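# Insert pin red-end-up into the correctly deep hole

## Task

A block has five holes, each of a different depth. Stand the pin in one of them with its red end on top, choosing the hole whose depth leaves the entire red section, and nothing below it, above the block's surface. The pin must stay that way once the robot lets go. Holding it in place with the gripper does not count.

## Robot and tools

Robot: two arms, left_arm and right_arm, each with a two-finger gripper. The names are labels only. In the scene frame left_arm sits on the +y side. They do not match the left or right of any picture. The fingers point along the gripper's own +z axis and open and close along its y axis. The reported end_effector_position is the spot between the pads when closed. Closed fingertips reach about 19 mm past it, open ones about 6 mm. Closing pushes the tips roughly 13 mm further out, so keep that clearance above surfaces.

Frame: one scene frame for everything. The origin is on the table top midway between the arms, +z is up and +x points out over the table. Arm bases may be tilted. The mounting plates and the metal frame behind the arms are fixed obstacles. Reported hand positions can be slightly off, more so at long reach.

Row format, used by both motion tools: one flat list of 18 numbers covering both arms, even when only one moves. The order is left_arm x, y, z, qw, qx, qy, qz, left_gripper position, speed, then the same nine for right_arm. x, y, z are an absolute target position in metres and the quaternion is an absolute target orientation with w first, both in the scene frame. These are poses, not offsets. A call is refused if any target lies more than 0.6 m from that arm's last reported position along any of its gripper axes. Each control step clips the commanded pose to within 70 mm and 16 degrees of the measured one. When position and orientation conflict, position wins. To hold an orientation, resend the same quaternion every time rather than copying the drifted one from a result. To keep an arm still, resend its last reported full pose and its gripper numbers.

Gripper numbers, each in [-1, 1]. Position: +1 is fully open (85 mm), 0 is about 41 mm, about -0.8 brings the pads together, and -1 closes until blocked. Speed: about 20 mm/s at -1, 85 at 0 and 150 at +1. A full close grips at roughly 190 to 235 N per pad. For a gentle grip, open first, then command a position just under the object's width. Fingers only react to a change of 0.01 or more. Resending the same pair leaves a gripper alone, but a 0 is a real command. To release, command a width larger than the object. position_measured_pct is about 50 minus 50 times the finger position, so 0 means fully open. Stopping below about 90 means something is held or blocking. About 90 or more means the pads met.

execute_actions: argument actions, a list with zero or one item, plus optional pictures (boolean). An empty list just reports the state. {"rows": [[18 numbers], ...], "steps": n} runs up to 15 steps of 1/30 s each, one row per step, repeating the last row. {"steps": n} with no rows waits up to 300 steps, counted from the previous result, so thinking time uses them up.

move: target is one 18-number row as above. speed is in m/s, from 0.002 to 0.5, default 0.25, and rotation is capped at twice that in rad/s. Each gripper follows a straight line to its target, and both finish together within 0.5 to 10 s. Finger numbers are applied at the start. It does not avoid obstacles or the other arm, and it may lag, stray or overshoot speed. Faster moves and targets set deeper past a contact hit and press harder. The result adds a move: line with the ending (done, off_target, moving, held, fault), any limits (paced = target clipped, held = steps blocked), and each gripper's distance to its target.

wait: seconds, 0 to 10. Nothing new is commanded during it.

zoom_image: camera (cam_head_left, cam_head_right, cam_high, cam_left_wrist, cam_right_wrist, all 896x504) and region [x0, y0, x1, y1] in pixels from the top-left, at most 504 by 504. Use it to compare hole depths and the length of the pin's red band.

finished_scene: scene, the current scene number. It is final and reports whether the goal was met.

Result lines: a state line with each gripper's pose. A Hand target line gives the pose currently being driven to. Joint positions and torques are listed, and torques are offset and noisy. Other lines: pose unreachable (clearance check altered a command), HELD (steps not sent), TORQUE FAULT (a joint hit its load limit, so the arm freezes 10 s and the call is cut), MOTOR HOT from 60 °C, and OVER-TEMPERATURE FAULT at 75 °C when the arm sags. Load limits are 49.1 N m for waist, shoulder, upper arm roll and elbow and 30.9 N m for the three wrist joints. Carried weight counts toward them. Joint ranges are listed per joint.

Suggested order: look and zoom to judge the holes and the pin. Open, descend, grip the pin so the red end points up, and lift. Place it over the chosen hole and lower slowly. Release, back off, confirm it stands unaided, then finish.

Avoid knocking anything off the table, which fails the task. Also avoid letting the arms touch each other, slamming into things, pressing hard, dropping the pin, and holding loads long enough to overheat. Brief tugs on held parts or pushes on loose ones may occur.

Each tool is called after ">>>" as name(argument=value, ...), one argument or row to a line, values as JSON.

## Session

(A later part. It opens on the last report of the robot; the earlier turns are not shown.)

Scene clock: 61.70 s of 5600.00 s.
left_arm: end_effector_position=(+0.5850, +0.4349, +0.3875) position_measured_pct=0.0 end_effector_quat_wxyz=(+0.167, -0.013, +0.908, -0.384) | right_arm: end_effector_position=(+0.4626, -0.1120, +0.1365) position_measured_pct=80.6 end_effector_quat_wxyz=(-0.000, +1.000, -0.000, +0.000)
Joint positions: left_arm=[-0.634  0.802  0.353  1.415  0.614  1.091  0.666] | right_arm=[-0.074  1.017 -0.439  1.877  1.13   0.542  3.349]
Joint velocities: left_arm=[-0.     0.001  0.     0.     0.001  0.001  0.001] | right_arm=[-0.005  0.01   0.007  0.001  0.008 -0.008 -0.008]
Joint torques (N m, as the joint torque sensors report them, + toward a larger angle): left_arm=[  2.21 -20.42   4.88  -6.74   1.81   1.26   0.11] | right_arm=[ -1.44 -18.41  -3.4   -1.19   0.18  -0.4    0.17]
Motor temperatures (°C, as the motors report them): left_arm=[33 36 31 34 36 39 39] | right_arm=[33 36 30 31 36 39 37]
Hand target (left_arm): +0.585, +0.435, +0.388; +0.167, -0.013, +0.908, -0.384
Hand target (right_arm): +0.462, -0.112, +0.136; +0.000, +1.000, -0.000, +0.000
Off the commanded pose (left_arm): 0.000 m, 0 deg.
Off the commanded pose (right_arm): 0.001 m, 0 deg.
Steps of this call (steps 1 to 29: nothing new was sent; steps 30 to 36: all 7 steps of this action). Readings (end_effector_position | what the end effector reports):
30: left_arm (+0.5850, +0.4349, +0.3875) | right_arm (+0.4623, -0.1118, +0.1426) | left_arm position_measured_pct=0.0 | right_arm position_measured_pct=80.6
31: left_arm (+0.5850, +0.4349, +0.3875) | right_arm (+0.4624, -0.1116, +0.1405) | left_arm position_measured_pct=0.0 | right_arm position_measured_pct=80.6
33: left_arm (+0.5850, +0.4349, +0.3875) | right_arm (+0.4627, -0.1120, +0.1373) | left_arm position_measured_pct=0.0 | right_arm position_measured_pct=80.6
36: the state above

>>> execute_actions(
  actions=[
    {"rows":[[0.585,0.4349,0.3875,0.167,-0.013,0.908,-0.384,1,0,0.4622,-0.112,0.129,0,1,0,0,-1,-0.5]],"steps":7},
  ],
  pictures=false,
)

Scene clock: 62.67 s of 5600.00 s.
left_arm: end_effector_position=(+0.5850, +0.4349, +0.3875) position_measured_pct=0.0 end_effector_quat_wxyz=(+0.167, -0.013, +0.908, -0.384) | right_arm: end_effector_position=(+0.4626, -0.1120, +0.1295) position_measured_pct=80.6 end_effector_quat_wxyz=(-0.000, +1.000, -0.000, +0.000)
Joint positions: left_arm=[-0.634  0.802  0.353  1.415  0.614  1.091  0.666] | right_arm=[-0.08   1.031 -0.428  1.873  1.146  0.531  3.336]
Joint velocities: left_arm=[-0.    -0.002 -0.    -0.     0.     0.002 -0.001] | right_arm=[-0.005  0.011  0.004  0.001  0.008 -0.005 -0.007]
Joint torques (N m, as the joint torque sensors report them, + toward a larger angle): left_arm=[  2.25 -20.48   5.18  -6.75   1.83   1.35   0.01] | right_arm=[ -1.14 -19.11  -3.47  -1.41  -0.14   0.06  -0.15]
Motor temperatures (°C, as the motors report them): left_arm=[33 36 31 34 36 39 39] | right_arm=[33 36 30 31 36 39 37]
Hand target (left_arm): +0.585, +0.435, +0.388; +0.167, -0.013, +0.908, -0.384
Hand target (right_arm): +0.462, -0.112, +0.129; +0.000, +1.000, -0.000, +0.000
Off the commanded pose (left_arm): 0.000 m, 0 deg.
Off the commanded pose (right_arm): 0.001 m, 0 deg.
Steps of this call (steps 1 to 22: nothing new was sent; steps 23 to 29: all 7 steps of this action). Readings (end_effector_position | what the end effector reports):
23: left_arm (+0.5850, +0.4349, +0.3875) | right_arm (+0.4623, -0.1118, +0.1356) | left_arm position_measured_pct=0.0 | right_arm position_measured_pct=80.6
24: left_arm (+0.5850, +0.4349, +0.3875) | right_arm (+0.4624, -0.1116, +0.1335) | left_arm position_measured_pct=0.0 | right_arm position_measured_pct=80.6
26: left_arm (+0.5850, +0.4349, +0.3875) | right_arm (+0.4627, -0.1120, +0.1303) | left_arm position_measured_pct=0.0 | right_arm position_measured_pct=80.6
29: the state above

>>> execute_actions(
  actions=[
    {"rows":[[0.585,0.4349,0.3875,0.167,-0.013,0.908,-0.384,1,0,0.4622,-0.112,0.122,0,1,0,0,-1,-0.5]],"steps":7},
  ],
  pictures=false,
)

Scene clock: 63.87 s of 5600.00 s.
left_arm: end_effector_position=(+0.5850, +0.4349, +0.3875) position_measured_pct=0.0 end_effector_quat_wxyz=(+0.167, -0.013, +0.908, -0.384) | right_arm: end_effector_position=(+0.4627, -0.1120, +0.1225) position_measured_pct=80.6 end_effector_quat_wxyz=(-0.000, +1.000, -0.000, +0.000)
Joint positions: left_arm=[-0.634  0.802  0.353  1.415  0.614  1.091  0.666] | right_arm=[-0.085  1.046 -0.416  1.868  1.161  0.519  3.323]
Joint velocities: left_arm=[ 0.    -0.001 -0.    -0.001 -0.003  0.001 -0.   ] | right_arm=[-0.005  0.009  0.007 -0.     0.008 -0.008 -0.008]
Joint torques (N m, as the joint torque sensors report them, + toward a larger angle): left_arm=[  2.26 -20.56   5.08  -6.62   1.68   1.29   0.14] | right_arm=[ -0.08 -19.13  -4.13  -1.19  -0.13  -0.06   0.33]
Motor temperatures (°C, as the motors report them): left_arm=[33 36 31 34 36 39 39] | right_arm=[33 36 30 31 36 39 37]
Hand target (left_arm): +0.585, +0.435, +0.388; +0.167, -0.013, +0.908, -0.384
Hand target (right_arm): +0.462, -0.112, +0.122; +0.000, +1.000, -0.000, +0.000
Off the commanded pose (left_arm): 0.000 m, 0 deg.
Off the commanded pose (right_arm): 0.001 m, 0 deg.
Steps of this call (steps 1 to 29: nothing new was sent; steps 30 to 36: all 7 steps of this action). Readings (end_effector_position | what the end effector reports):
30: left_arm (+0.5850, +0.4349, +0.3875) | right_arm (+0.4624, -0.1118, +0.1286) | left_arm position_measured_pct=0.0 | right_arm position_measured_pct=80.6
31: left_arm (+0.5850, +0.4349, +0.3875) | right_arm (+0.4625, -0.1116, +0.1265) | left_arm position_measured_pct=0.0 | right_arm position_measured_pct=80.6
33: left_arm (+0.5850, +0.4349, +0.3875) | right_arm (+0.4628, -0.1120, +0.1233) | left_arm position_measured_pct=0.0 | right_arm position_measured_pct=80.6
36: the state above

>>> execute_actions(
  actions=[
    {"rows":[[0.585,0.4349,0.3875,0.167,-0.013,0.908,-0.384,1,0,0.4622,-0.112,0.116,0,1,0,0,-1,-0.5]],"steps":7},
  ],
  pictures=false,
)

Scene clock: 64.77 s of 5600.00 s.
left_arm: end_effector_position=(+0.5850, +0.4349, +0.3875) position_measured_pct=0.0 end_effector_quat_wxyz=(+0.167, -0.013, +0.908, -0.384) | right_arm: end_effector_position=(+0.4633, -0.1116, +0.1211) position_measured_pct=80.6 end_effector_quat_wxyz=(+0.000, +1.000, +0.000, +0.003)
Joint positions: left_arm=[-0.634  0.802  0.353  1.415  0.614  1.091  0.666] | right_arm=[-0.09   1.048 -0.41   1.869  1.172  0.513  3.312]
Joint velocities: left_arm=[ 0.    -0.     0.    -0.002 -0.001  0.002 -0.   ] | right_arm=[-0.005 -0.003  0.004  0.004  0.008 -0.004 -0.008]
Joint torques (N m, as the joint torque sensors report them, + toward a larger angle): left_arm=[  2.06 -20.67   5.    -6.78   1.8    1.22  -0.04] | right_arm=[ -0.39 -10.02  -1.11  -4.87   1.25  -1.48  -0.3 ]
Motor temperatures (°C, as the motors report them): left_arm=[33 36 31 34 36 39 39] | right_arm=[33 36 30 31 36 39 37]
Hand target (left_arm): +0.585, +0.435, +0.388; +0.167, -0.013, +0.908, -0.384
Hand target (right_arm): +0.462, -0.112, +0.116; +0.000, +1.000, -0.000, -0.000
Off the commanded pose (left_arm): 0.000 m, 0 deg.
Off the commanded pose (right_arm): 0.005 m, 0 deg.
Steps of this call (steps 1 to 20: nothing new was sent; steps 21 to 27: all 7 steps of this action). Readings (end_effector_position | what the end effector reports):
21: left_arm (+0.5850, +0.4349, +0.3875) | right_arm (+0.4624, -0.1118, +0.1217) | left_arm position_measured_pct=0.0 | right_arm position_measured_pct=80.6
22: left_arm (+0.5850, +0.4349, +0.3875) | right_arm (+0.4629, -0.1115, +0.1208) | left_arm position_measured_pct=0.0 | right_arm position_measured_pct=80.6
24: left_arm (+0.5850, +0.4349, +0.3875) | right_arm (+0.4633, -0.1116, +0.1211) | left_arm position_measured_pct=0.0 | right_arm position_measured_pct=80.6
27: the state above

Bottoms at 0.121; spacing ~7 mm, so target ≈0.114 in H2 or H1. Check by picture.

>>> execute_actions(
  actions=[
    {"rows":[[0.585,0.4349,0.3875,0.167,-0.013,0.908,-0.384,1,0,0.4622,-0.112,0.1212,0,1,0,0,-1,-0.5]],"steps":5},
  ],
)

>>> zoom_image(
  camera="cam_right_wrist",
  region=[340,380,500,470],
)

Scene clock: 65.93 s of 5600.00 s.
left_arm: end_effector_position=(+0.5850, +0.4349, +0.3875) position_measured_pct=0.0 end_effector_quat_wxyz=(+0.167, -0.013, +0.908, -0.384) | right_arm: end_effector_position=(+0.4627, -0.1118, +0.1219) position_measured_pct=80.6 end_effector_quat_wxyz=(-0.000, +1.000, +0.000, +0.001)
Joint positions: left_arm=[-0.634  0.802  0.353  1.415  0.614  1.091  0.666] | right_arm=[-0.087  1.047 -0.414  1.868  1.165  0.517  3.32 ]
Joint velocities: left_arm=[-0.     0.     0.    -0.001  0.     0.001 -0.   ] | right_arm=[ 0.007  0.017 -0.002 -0.023 -0.014  0.006  0.02 ]
Joint torques (N m, as the joint torque sensors report them, + toward a larger angle): left_arm=[  2.31 -20.53   5.06  -6.82   1.87   1.32  -0.01] | right_arm=[ -0.97 -18.38  -3.05  -0.48   0.15  -0.15   0.06]
Motor temperatures (°C, as the motors report them): left_arm=[33 36 31 34 36 39 39] | right_arm=[33 36 30 31 36 39 37]
Hand target (left_arm): +0.585, +0.435, +0.388; +0.167, -0.013, +0.908, -0.384
Hand target (right_arm): +0.462, -0.112, +0.121; -0.000, +1.000, +0.000, +0.000
Off the commanded pose (left_arm): 0.000 m, 0 deg.
Off the commanded pose (right_arm): 0.001 m, 0 deg.
Steps of this call (steps 1 to 30: nothing new was sent; steps 31 to 35: all 5 steps of this action). Readings (end_effector_position | what the end effector reports):
31: left_arm (+0.5850, +0.4349, +0.3875) | right_arm (+0.4634, -0.1117, +0.1215) | left_arm position_measured_pct=0.0 | right_arm position_measured_pct=80.6
32: left_arm (+0.5850, +0.4349, +0.3875) | right_arm (+0.4631, -0.1119, +0.1220) | left_arm position_measured_pct=0.0 | right_arm position_measured_pct=80.6
34: left_arm (+0.5850, +0.4349, +0.3875) | right_arm (+0.4628, -0.1118, +0.1222) | left_arm position_measured_pct=0.0 | right_arm position_measured_pct=80.6
35: the state above

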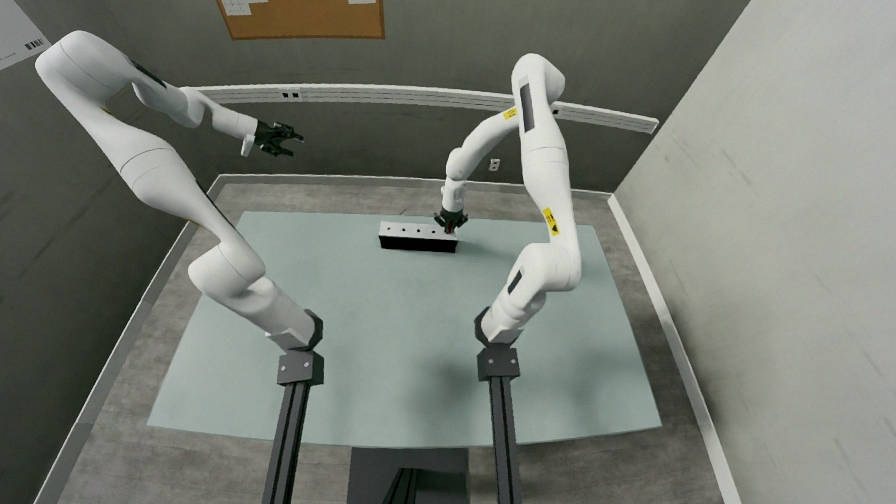

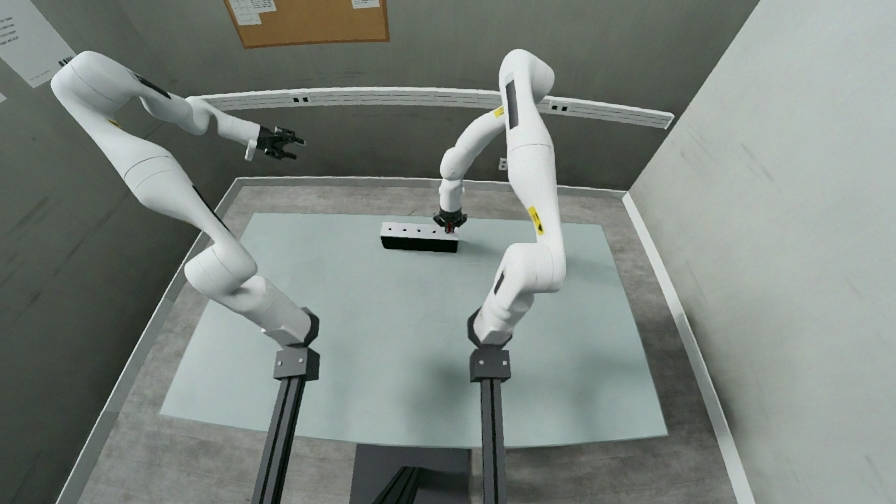

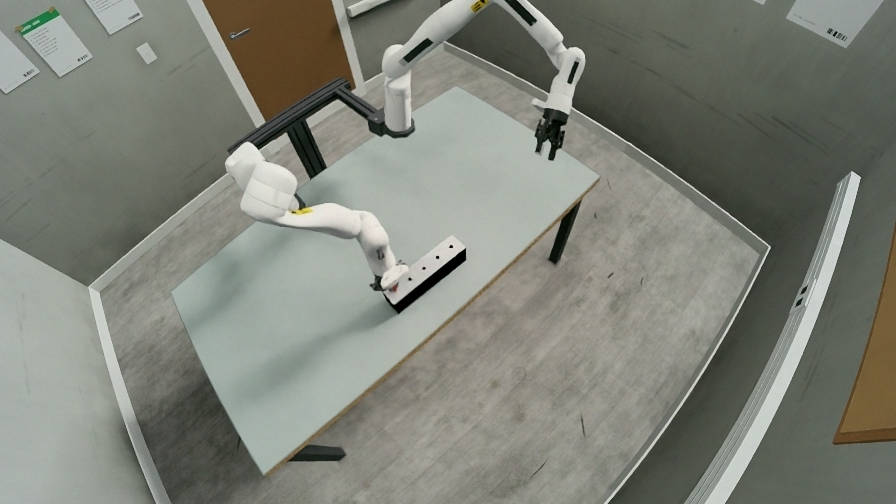

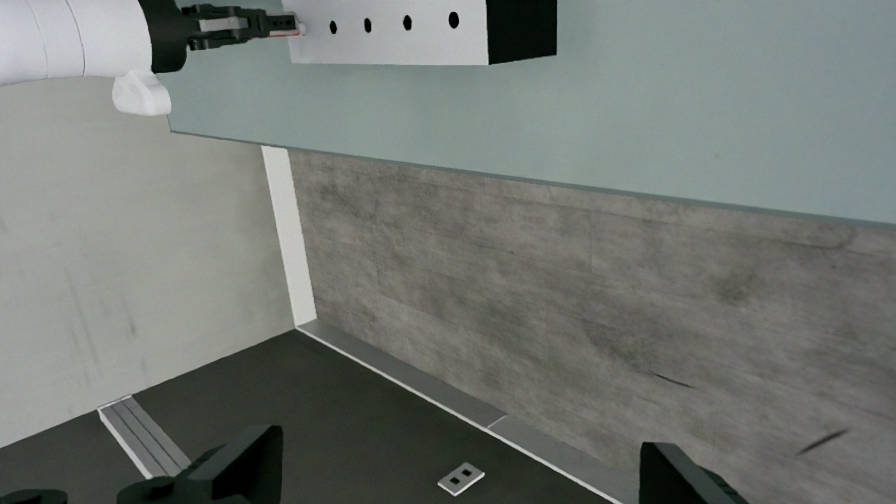

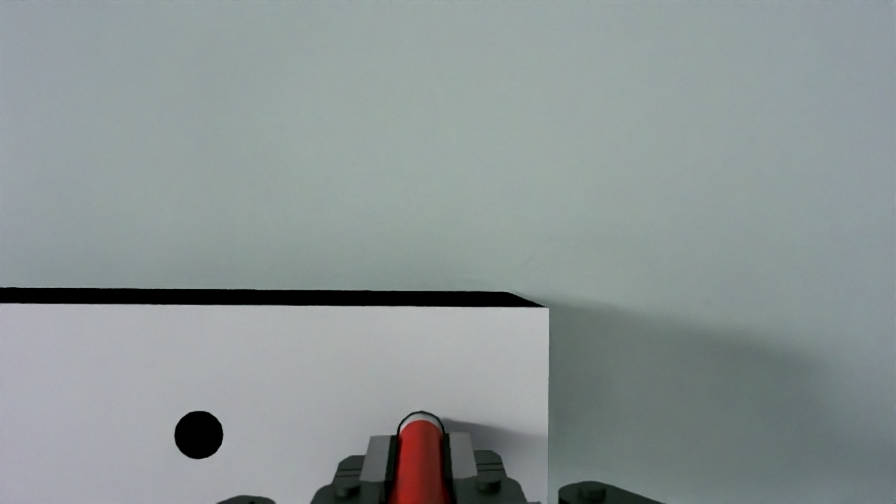

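Region (340, 380, 500, 470) of cam_right_wrist's 896x504 image, scaled by 3.150; it fills the top 284 rows of this view, and the rest is white.

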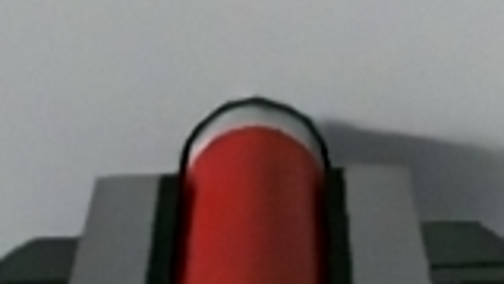

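Too shallow. H2.

>>> move(
  target=[0.585,0.4349,0.3875,0.167,-0.013,0.908,-0.384,1,0,0.4622,-0.112,0.184,0,1,0,0,-1,-0.5],
  speed=0.07,
)

>>> move(
  target=[0.585,0.4349,0.3875,0.167,-0.013,0.908,-0.384,1,0,0.4689,0.0686,0.184,0,1,0,0,-1,-0.5],
  speed=0.15,
)

Scene clock: 68.33 s of 5600.00 s.
left_arm: end_effector_position=(+0.5850, +0.4349, +0.3875) position_measured_pct=0.0 end_effector_quat_wxyz=(+0.167, -0.013, +0.908, -0.384) | right_arm: end_effector_position=(+0.4619, -0.1119, +0.1838) position_measured_pct=80.6 end_effector_quat_wxyz=(-0.000, +1.000, +0.000, -0.000)
Joint positions: left_arm=[-0.634  0.802  0.353  1.415  0.614  1.091  0.666] | right_arm=[-0.037  0.92  -0.519  1.897  1.022  0.625  3.438]
Joint velocities: left_arm=[-0.     0.001 -0.    -0.     0.     0.     0.001] | right_arm=[ 0.003 -0.005  0.    -0.    -0.001  0.002  0.002]
Joint torques (N m, as the joint torque sensors report them, + toward a larger angle): left_arm=[  2.37 -20.4    5.    -6.93   1.91   1.36   0.17] | right_arm=[ -1.07 -17.76  -4.23  -2.59   0.01  -0.57   0.1 ]
Motor temperatures (°C, as the motors report them): left_arm=[33 36 31 34 36 39 39] | right_arm=[33 36 30 31 36 39 37]
Hand target (left_arm): +0.585, +0.435, +0.388; +0.167, -0.013, +0.908, -0.384
Hand target (right_arm): +0.462, -0.112, +0.184; -0.000, +1.000, +0.000, -0.000
Off the commanded pose (left_arm): 0.000 m, 0 deg.
Off the commanded pose (right_arm): 0.000 m, 0 deg.
move: done

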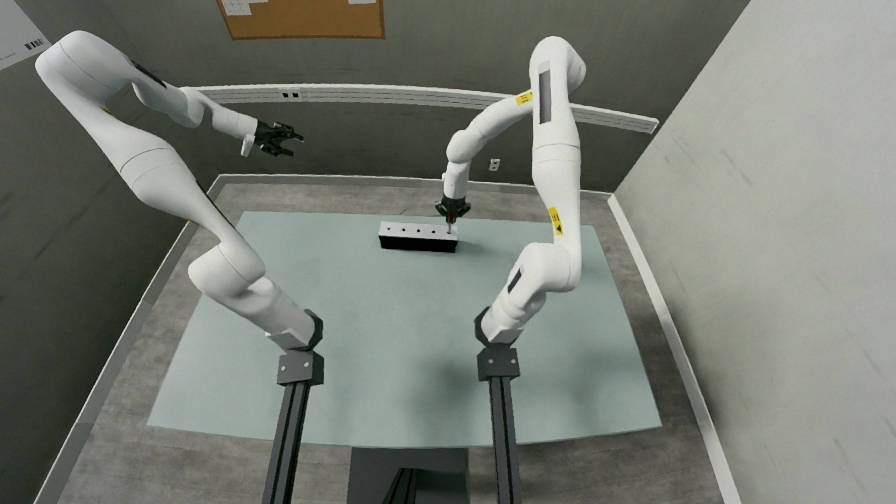

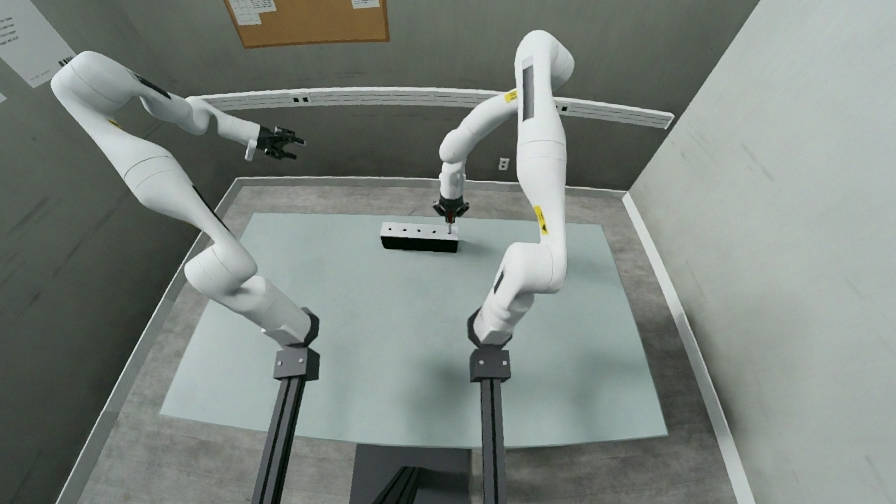

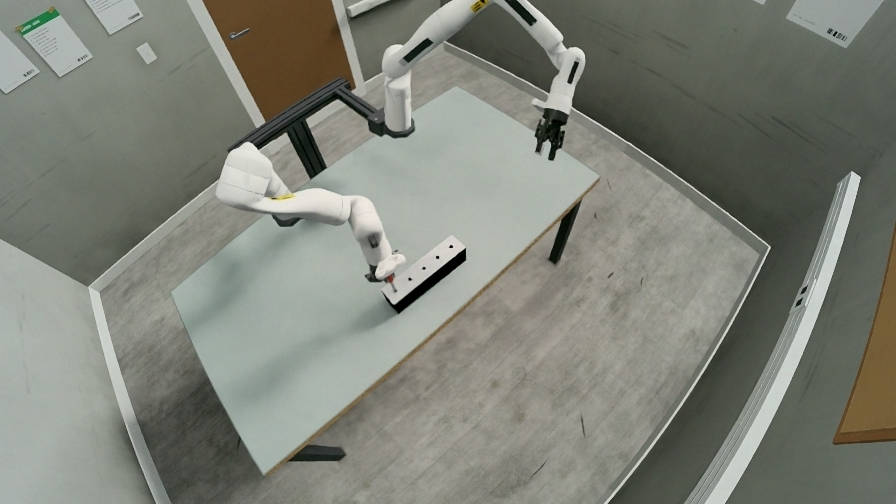

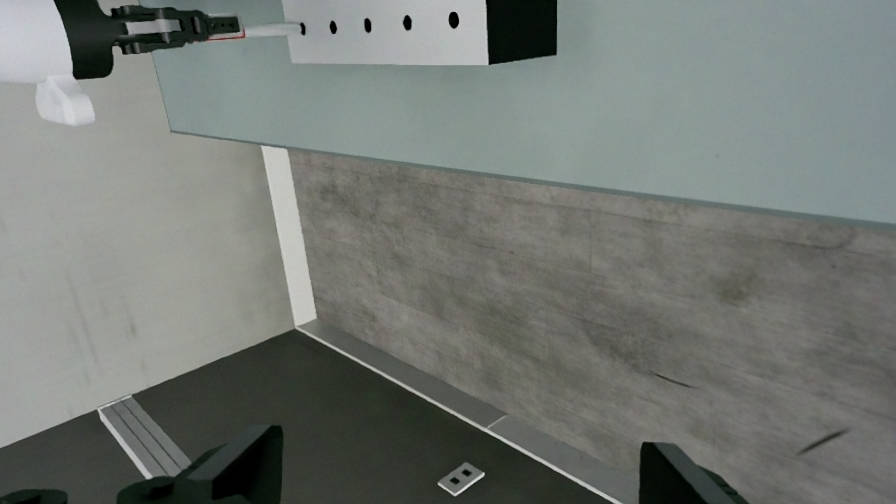

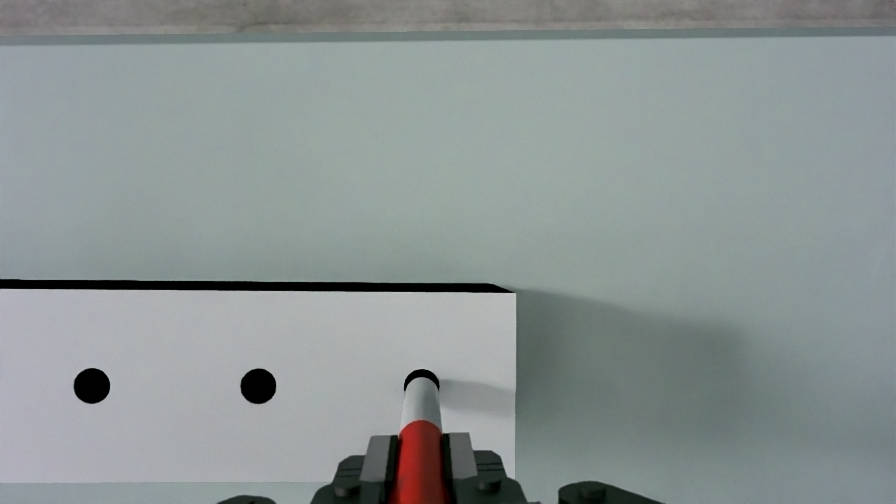

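Scene clock: 69.90 s of 5600.00 s.
left_arm: end_effector_position=(+0.5850, +0.4349, +0.3875) position_measured_pct=0.0 end_effector_quat_wxyz=(+0.167, -0.013, +0.908, -0.384) | right_arm: end_effector_position=(+0.4693, +0.0682, +0.1844) position_measured_pct=80.6 end_effector_quat_wxyz=(-0.000, +1.000, -0.000, -0.000)
Joint positions: left_arm=[-0.634  0.802  0.353  1.415  0.614  1.091  0.666] | right_arm=[-0.364  1.073 -0.579  1.552  0.903  0.837  3.341]
Joint velocities: left_arm=[ 0.    -0.001 -0.    -0.    -0.001  0.     0.001] | right_arm=[-0.006  0.006 -0.    -0.004 -0.     0.002 -0.001]
Joint torques (N m, as the joint torque sensors report them, + toward a larger angle): left_arm=[  2.11 -20.36   5.06  -6.67   1.78   1.35   0.21] | right_arm=[ -2.51 -21.02  -5.27  -3.88   0.21  -0.06   0.12]
Motor temperatures (°C, as the motors report them): left_arm=[33 36 31 34 36 39 39] | right_arm=[33 36 30 31 36 39 37]
Hand target (left_arm): +0.585, +0.435, +0.388; +0.167, -0.013, +0.908, -0.384
Hand target (right_arm): +0.469, +0.068, +0.184; -0.000, +1.000, +0.000, -0.001
Off the commanded pose (left_arm): 0.000 m, 0 deg.
Off the commanded pose (right_arm): 0.001 m, 0 deg.
move: done

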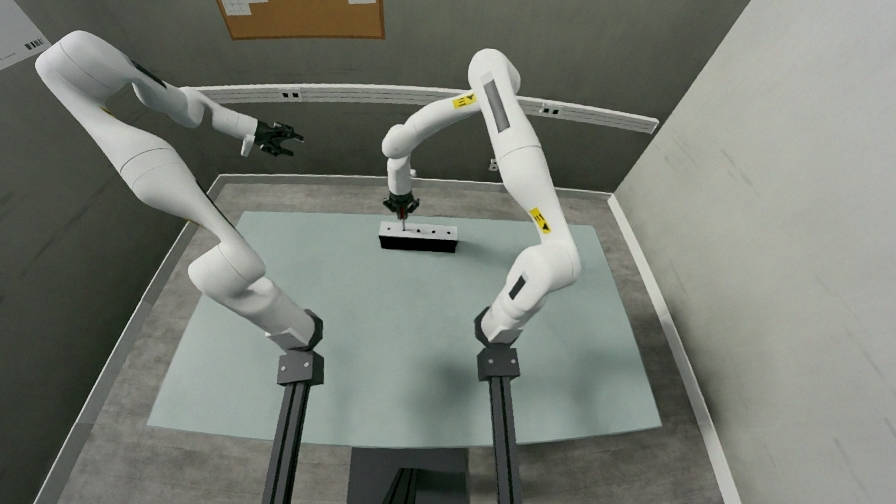

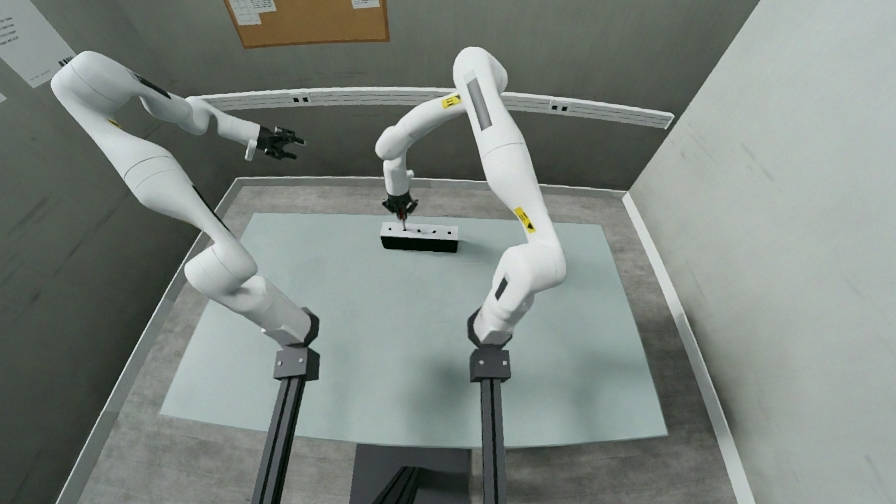

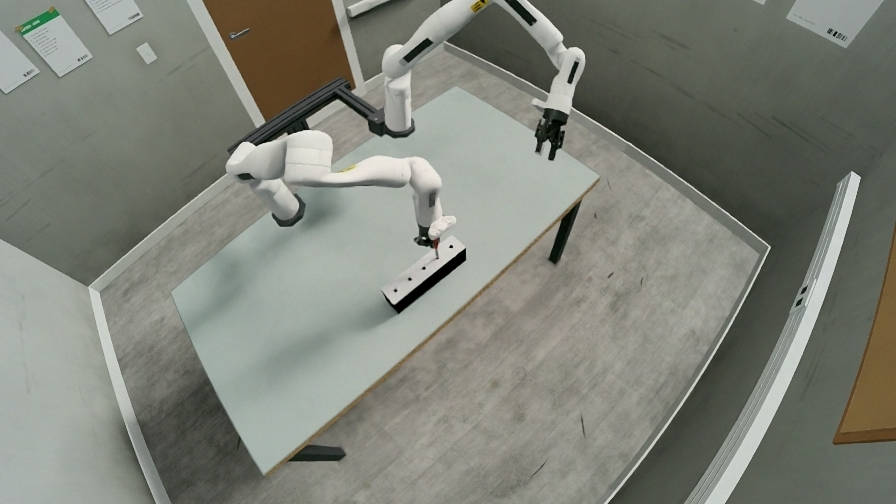

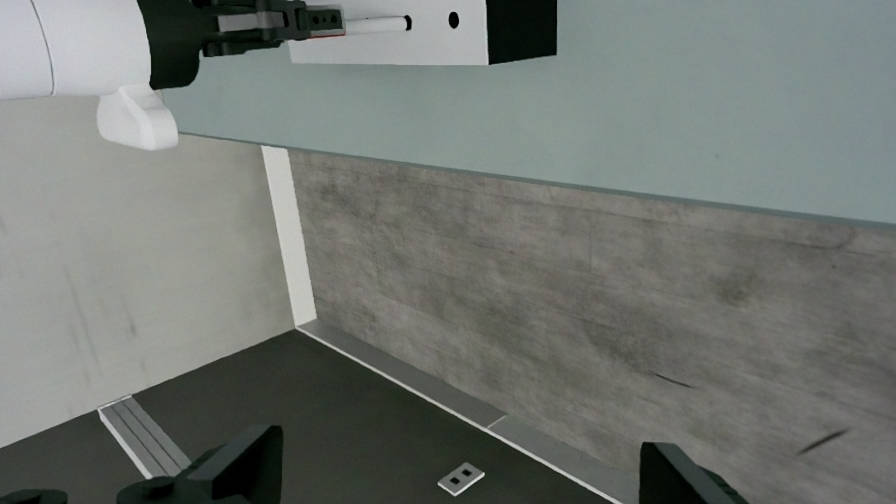

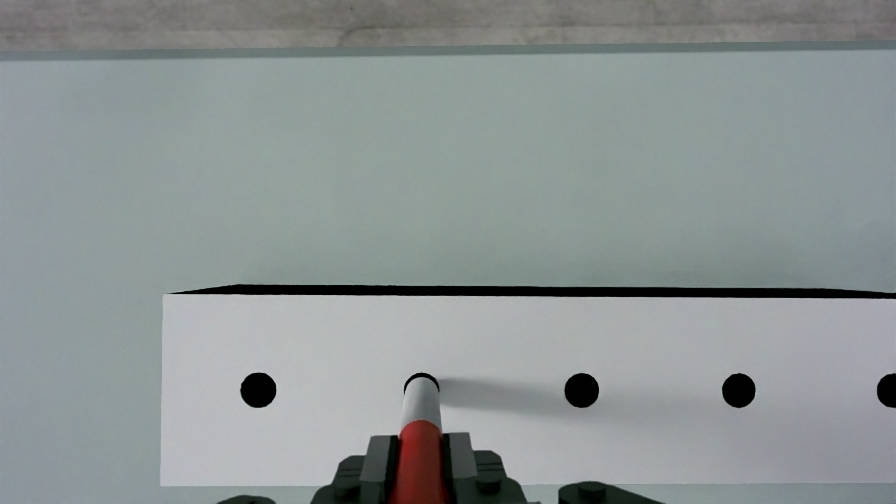

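>>> move(
  target=[0.585,0.4349,0.3875,0.167,-0.013,0.908,-0.384,1,0,0.4684,0.0684,0.170,0,1,0,0,-1,-0.5],
  speed=0.02,
)

Scene clock: 71.50 s of 5600.00 s.
left_arm: end_effector_position=(+0.5850, +0.4349, +0.3875) position_measured_pct=0.0 end_effector_quat_wxyz=(+0.167, -0.013, +0.908, -0.384) | right_arm: end_effector_position=(+0.4686, +0.0684, +0.1701) position_measured_pct=80.6 end_effector_quat_wxyz=(-0.000, +1.000, -0.000, +0.000)
Joint positions: left_arm=[-0.634  0.802  0.353  1.415  0.614  1.091  0.666] | right_arm=[-0.37   1.097 -0.564  1.55   0.922  0.814  3.328]
Joint velocities: left_arm=[ 0.    -0.001 -0.    -0.001  0.001  0.    -0.   ] | right_arm=[-0.002  0.001  0.003  0.     0.001 -0.003 -0.001]
Joint torques (N m, as the joint torque sensors report them, + toward a larger angle): left_arm=[  2.04 -20.38   5.08  -6.94   1.74   1.31   0.04] | right_arm=[ -1.85 -21.67  -5.45  -3.01  -0.57  -0.16   0.21]
Motor temperatures (°C, as the motors report them): left_arm=[33 36 31 34 36 39 39] | right_arm=[33 36 30 31 36 39 37]
Hand target (left_arm): +0.585, +0.435, +0.388; +0.167, -0.013, +0.908, -0.384
Hand target (right_arm): +0.468, +0.068, +0.170; +0.000, +1.000, -0.000, +0.000
Off the commanded pose (left_arm): 0.000 m, 0 deg.
Off the commanded pose (right_arm): 0.000 m, 0 deg.
move: done

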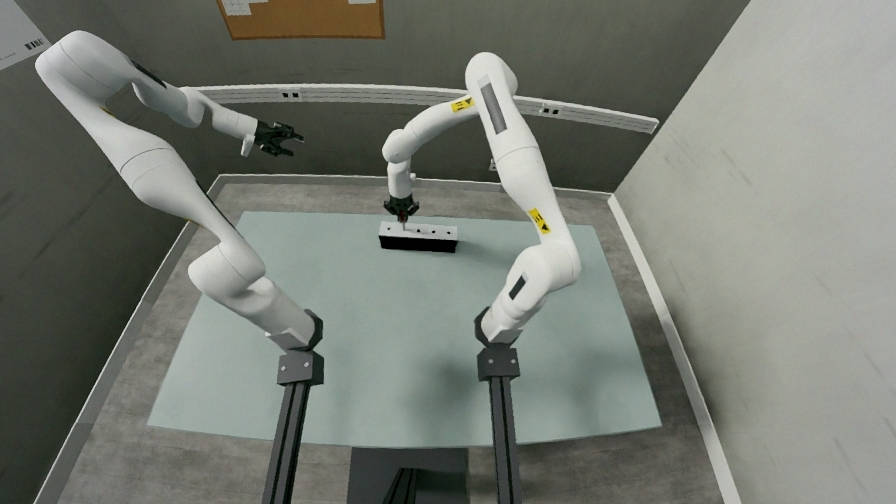

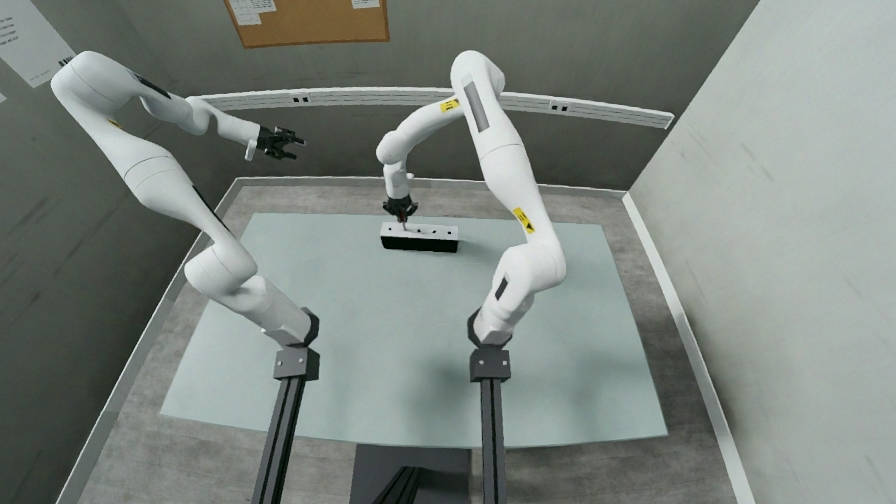

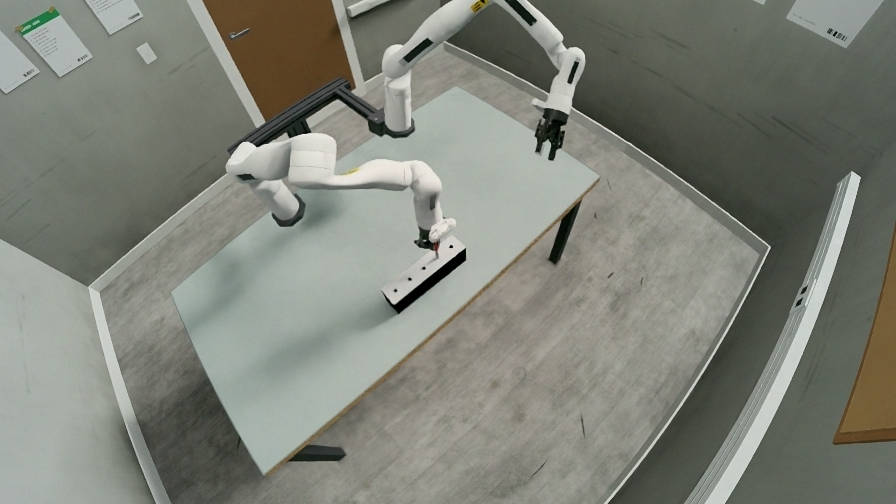

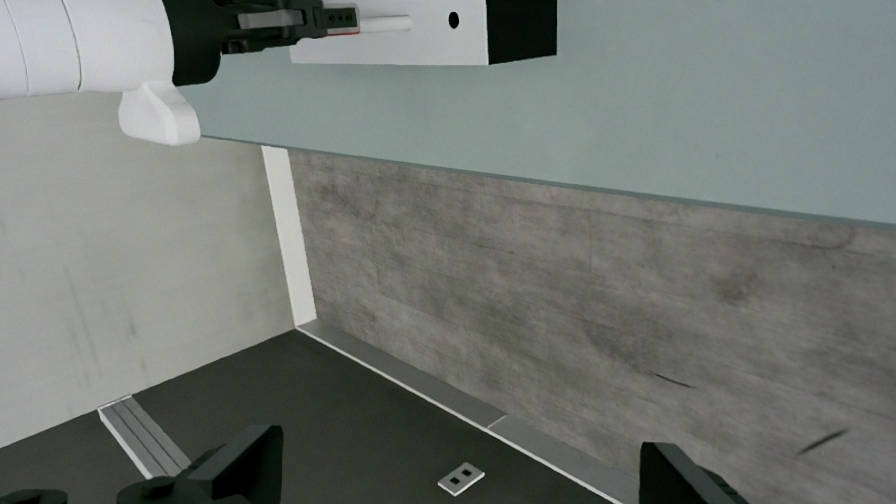

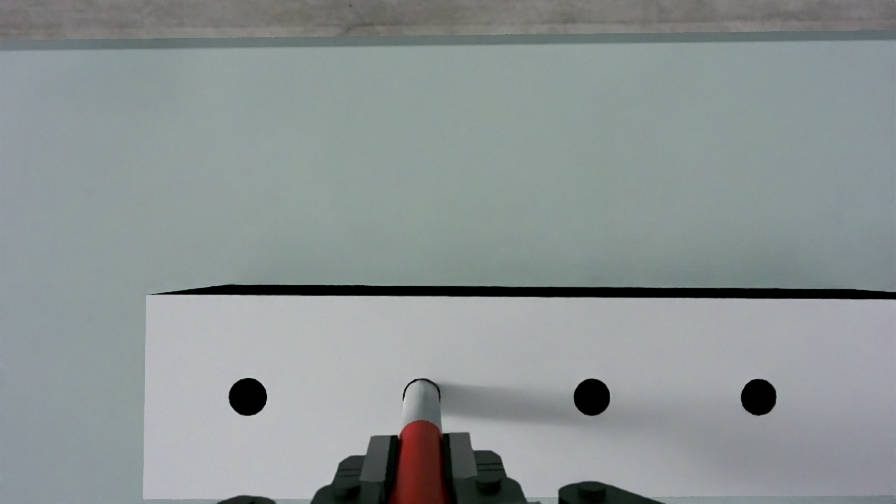

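>>> move(
  target=[0.585,0.4349,0.3875,0.167,-0.013,0.908,-0.384,1,0,0.4684,0.0684,0.140,0,1,0,0,-1,-0.5],
  speed=0.04,
)

>>> execute_actions(
  actions=[
    {"rows":[[0.585,0.4349,0.3875,0.167,-0.013,0.908,-0.384,1,0,0.4684,0.0684,0.133,0,1,0,0,-1,-0.5]],"steps":7},
  ],
  pictures=false,
)

Scene clock: 73.70 s of 5600.00 s.
left_arm: end_effector_position=(+0.5850, +0.4349, +0.3875) position_measured_pct=0.0 end_effector_quat_wxyz=(+0.167, -0.013, +0.908, -0.384) | right_arm: end_effector_position=(+0.4687, +0.0684, +0.1402) position_measured_pct=80.6 end_effector_quat_wxyz=(-0.000, +1.000, -0.000, +0.000)
Joint positions: left_arm=[-0.634  0.802  0.353  1.415  0.614  1.091  0.666] | right_arm=[-0.379  1.152 -0.535  1.537  0.957  0.771  3.306]
Joint velocities: left_arm=[ 0.    -0.    -0.    -0.001 -0.001 -0.001 -0.001] | right_arm=[ 0.     0.004  0.    -0.002  0.001  0.002  0.   ]
Joint torques (N m, as the joint torque sensors report them, + toward a larger angle): left_arm=[  2.34 -20.31   4.86  -6.91   1.93   1.26   0.12] | right_arm=[ -2.07 -21.66  -4.83  -2.97  -0.09   0.06   0.16]
Motor temperatures (°C, as the motors report them): left_arm=[33 36 31 34 36 39 39] | right_arm=[33 36 30 31 36 39 37]
Hand target (left_arm): +0.585, +0.435, +0.388; +0.167, -0.013, +0.908, -0.384
Hand target (right_arm): +0.468, +0.068, +0.140; -0.000, +1.000, -0.000, +0.000
Off the commanded pose (left_arm): 0.000 m, 0 deg.
Off the commanded pose (right_arm): 0.000 m, 0 deg.
move: done

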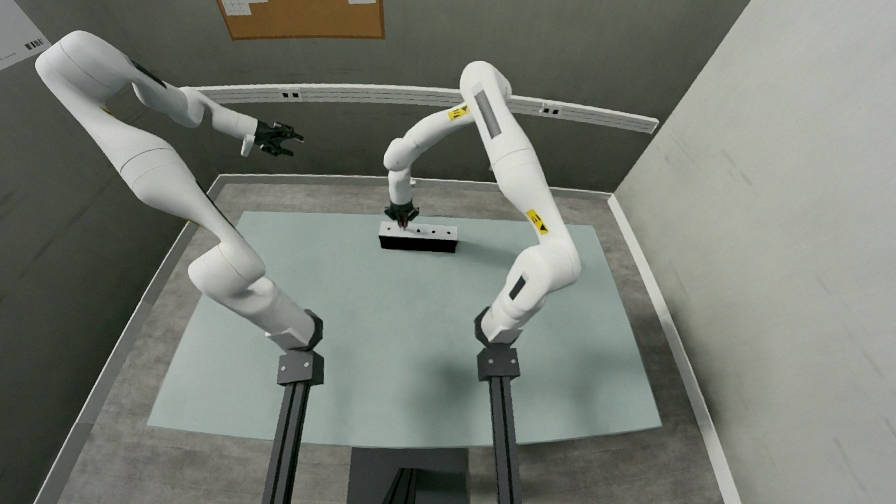

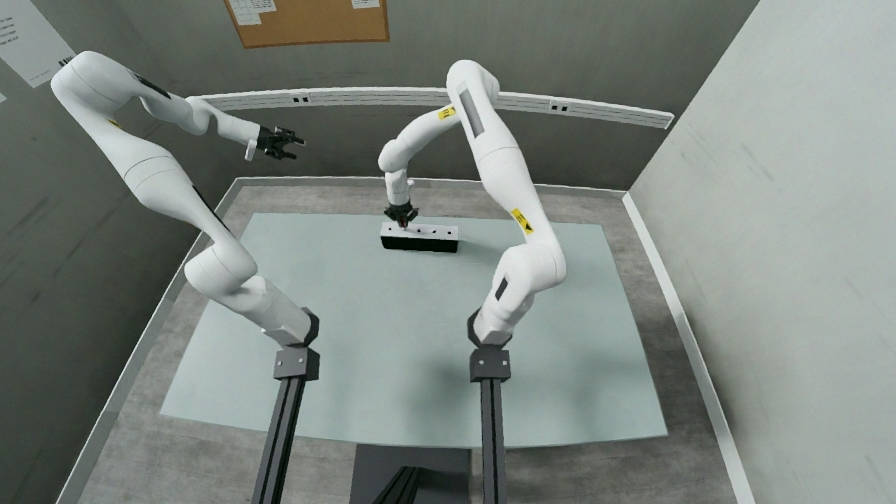

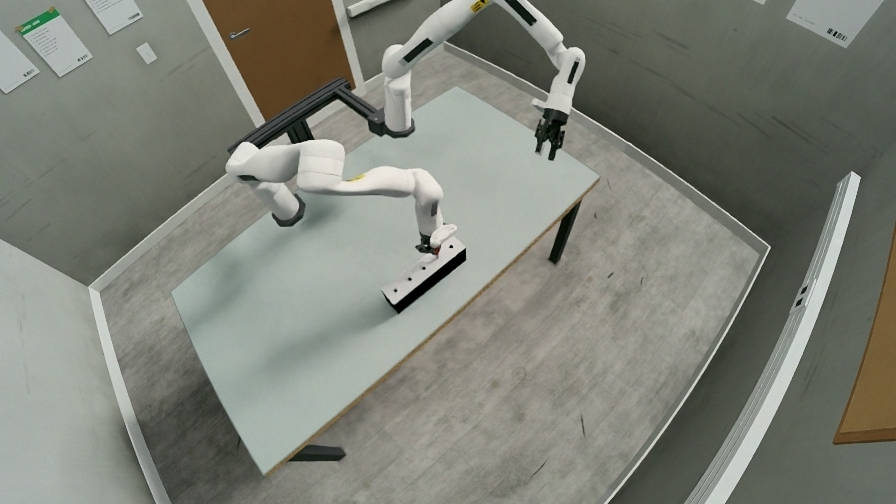

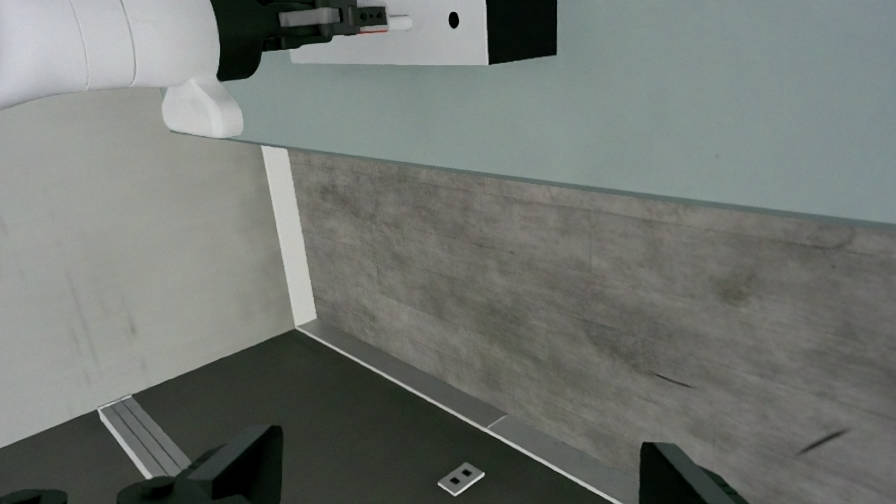

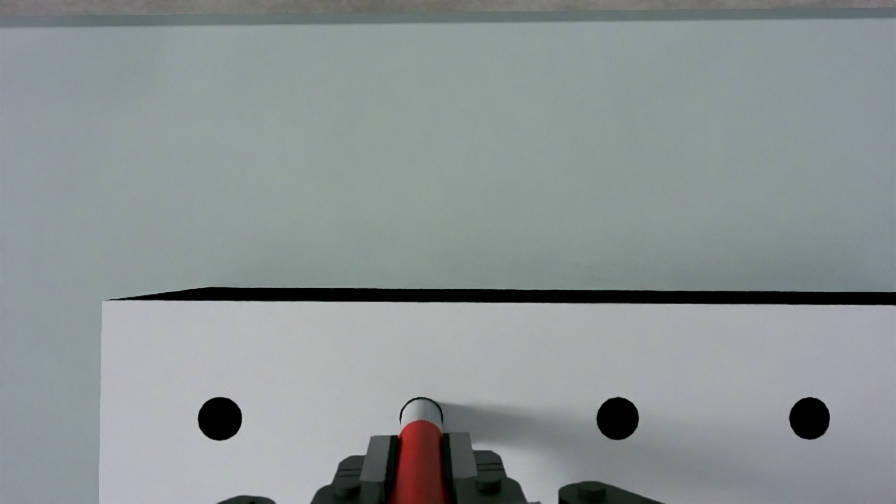

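Scene clock: 73.93 s of 5600.00 s.
left_arm: end_effector_position=(+0.5850, +0.4349, +0.3875) position_measured_pct=0.0 end_effector_quat_wxyz=(+0.167, -0.013, +0.908, -0.384) | right_arm: end_effector_position=(+0.4693, +0.0687, +0.1366) position_measured_pct=80.6 end_effector_quat_wxyz=(-0.000, +1.000, -0.000, +0.001)
Joint positions: left_arm=[-0.634  0.802  0.353  1.415  0.614  1.091  0.666] | right_arm=[-0.382  1.158 -0.53   1.535  0.964  0.765  3.302]
Joint velocities: left_arm=[-0.     0.001 -0.     0.     0.001 -0.     0.001] | right_arm=[-0.004  0.     0.002  0.003  0.003 -0.002 -0.003]
Joint torques (N m, as the joint torque sensors report them, + toward a larger angle): left_arm=[  2.24 -20.62   5.1   -6.7    1.78   1.24   0.04] | right_arm=[ -1.99 -15.92  -3.08  -4.78   1.02  -1.85  -0.12]
Motor temperatures (°C, as the motors report them): left_arm=[33 36 31 34 36 39 39] | right_arm=[33 36 30 31 36 39 37]
Hand target (left_arm): +0.585, +0.435, +0.388; +0.167, -0.013, +0.908, -0.384
Hand target (right_arm): +0.468, +0.068, +0.133; +0.000, +1.000, -0.000, -0.000
Off the commanded pose (left_arm): 0.000 m, 0 deg.
Off the commanded pose (right_arm): 0.004 m, 0 deg.
Steps of this call (steps 1 to 7: all 7 steps of this action). Readings (end_effector_position | what the end effector reports):
1: left_arm (+0.5850, +0.4349, +0.3875) | right_arm (+0.4685, +0.0684, +0.1396) | left_arm position_measured_pct=0.0 | right_arm position_measured_pct=80.6
2: left_arm (+0.5850, +0.4349, +0.3875) | right_arm (+0.4687, +0.0686, +0.1375) | left_arm position_measured_pct=0.0 | right_arm position_measured_pct=80.6
4: left_arm (+0.5850, +0.4349, +0.3875) | right_arm (+0.4693, +0.0686, +0.1366) | left_arm position_measured_pct=0.0 | right_arm position_measured_pct=80.6
7: the state above


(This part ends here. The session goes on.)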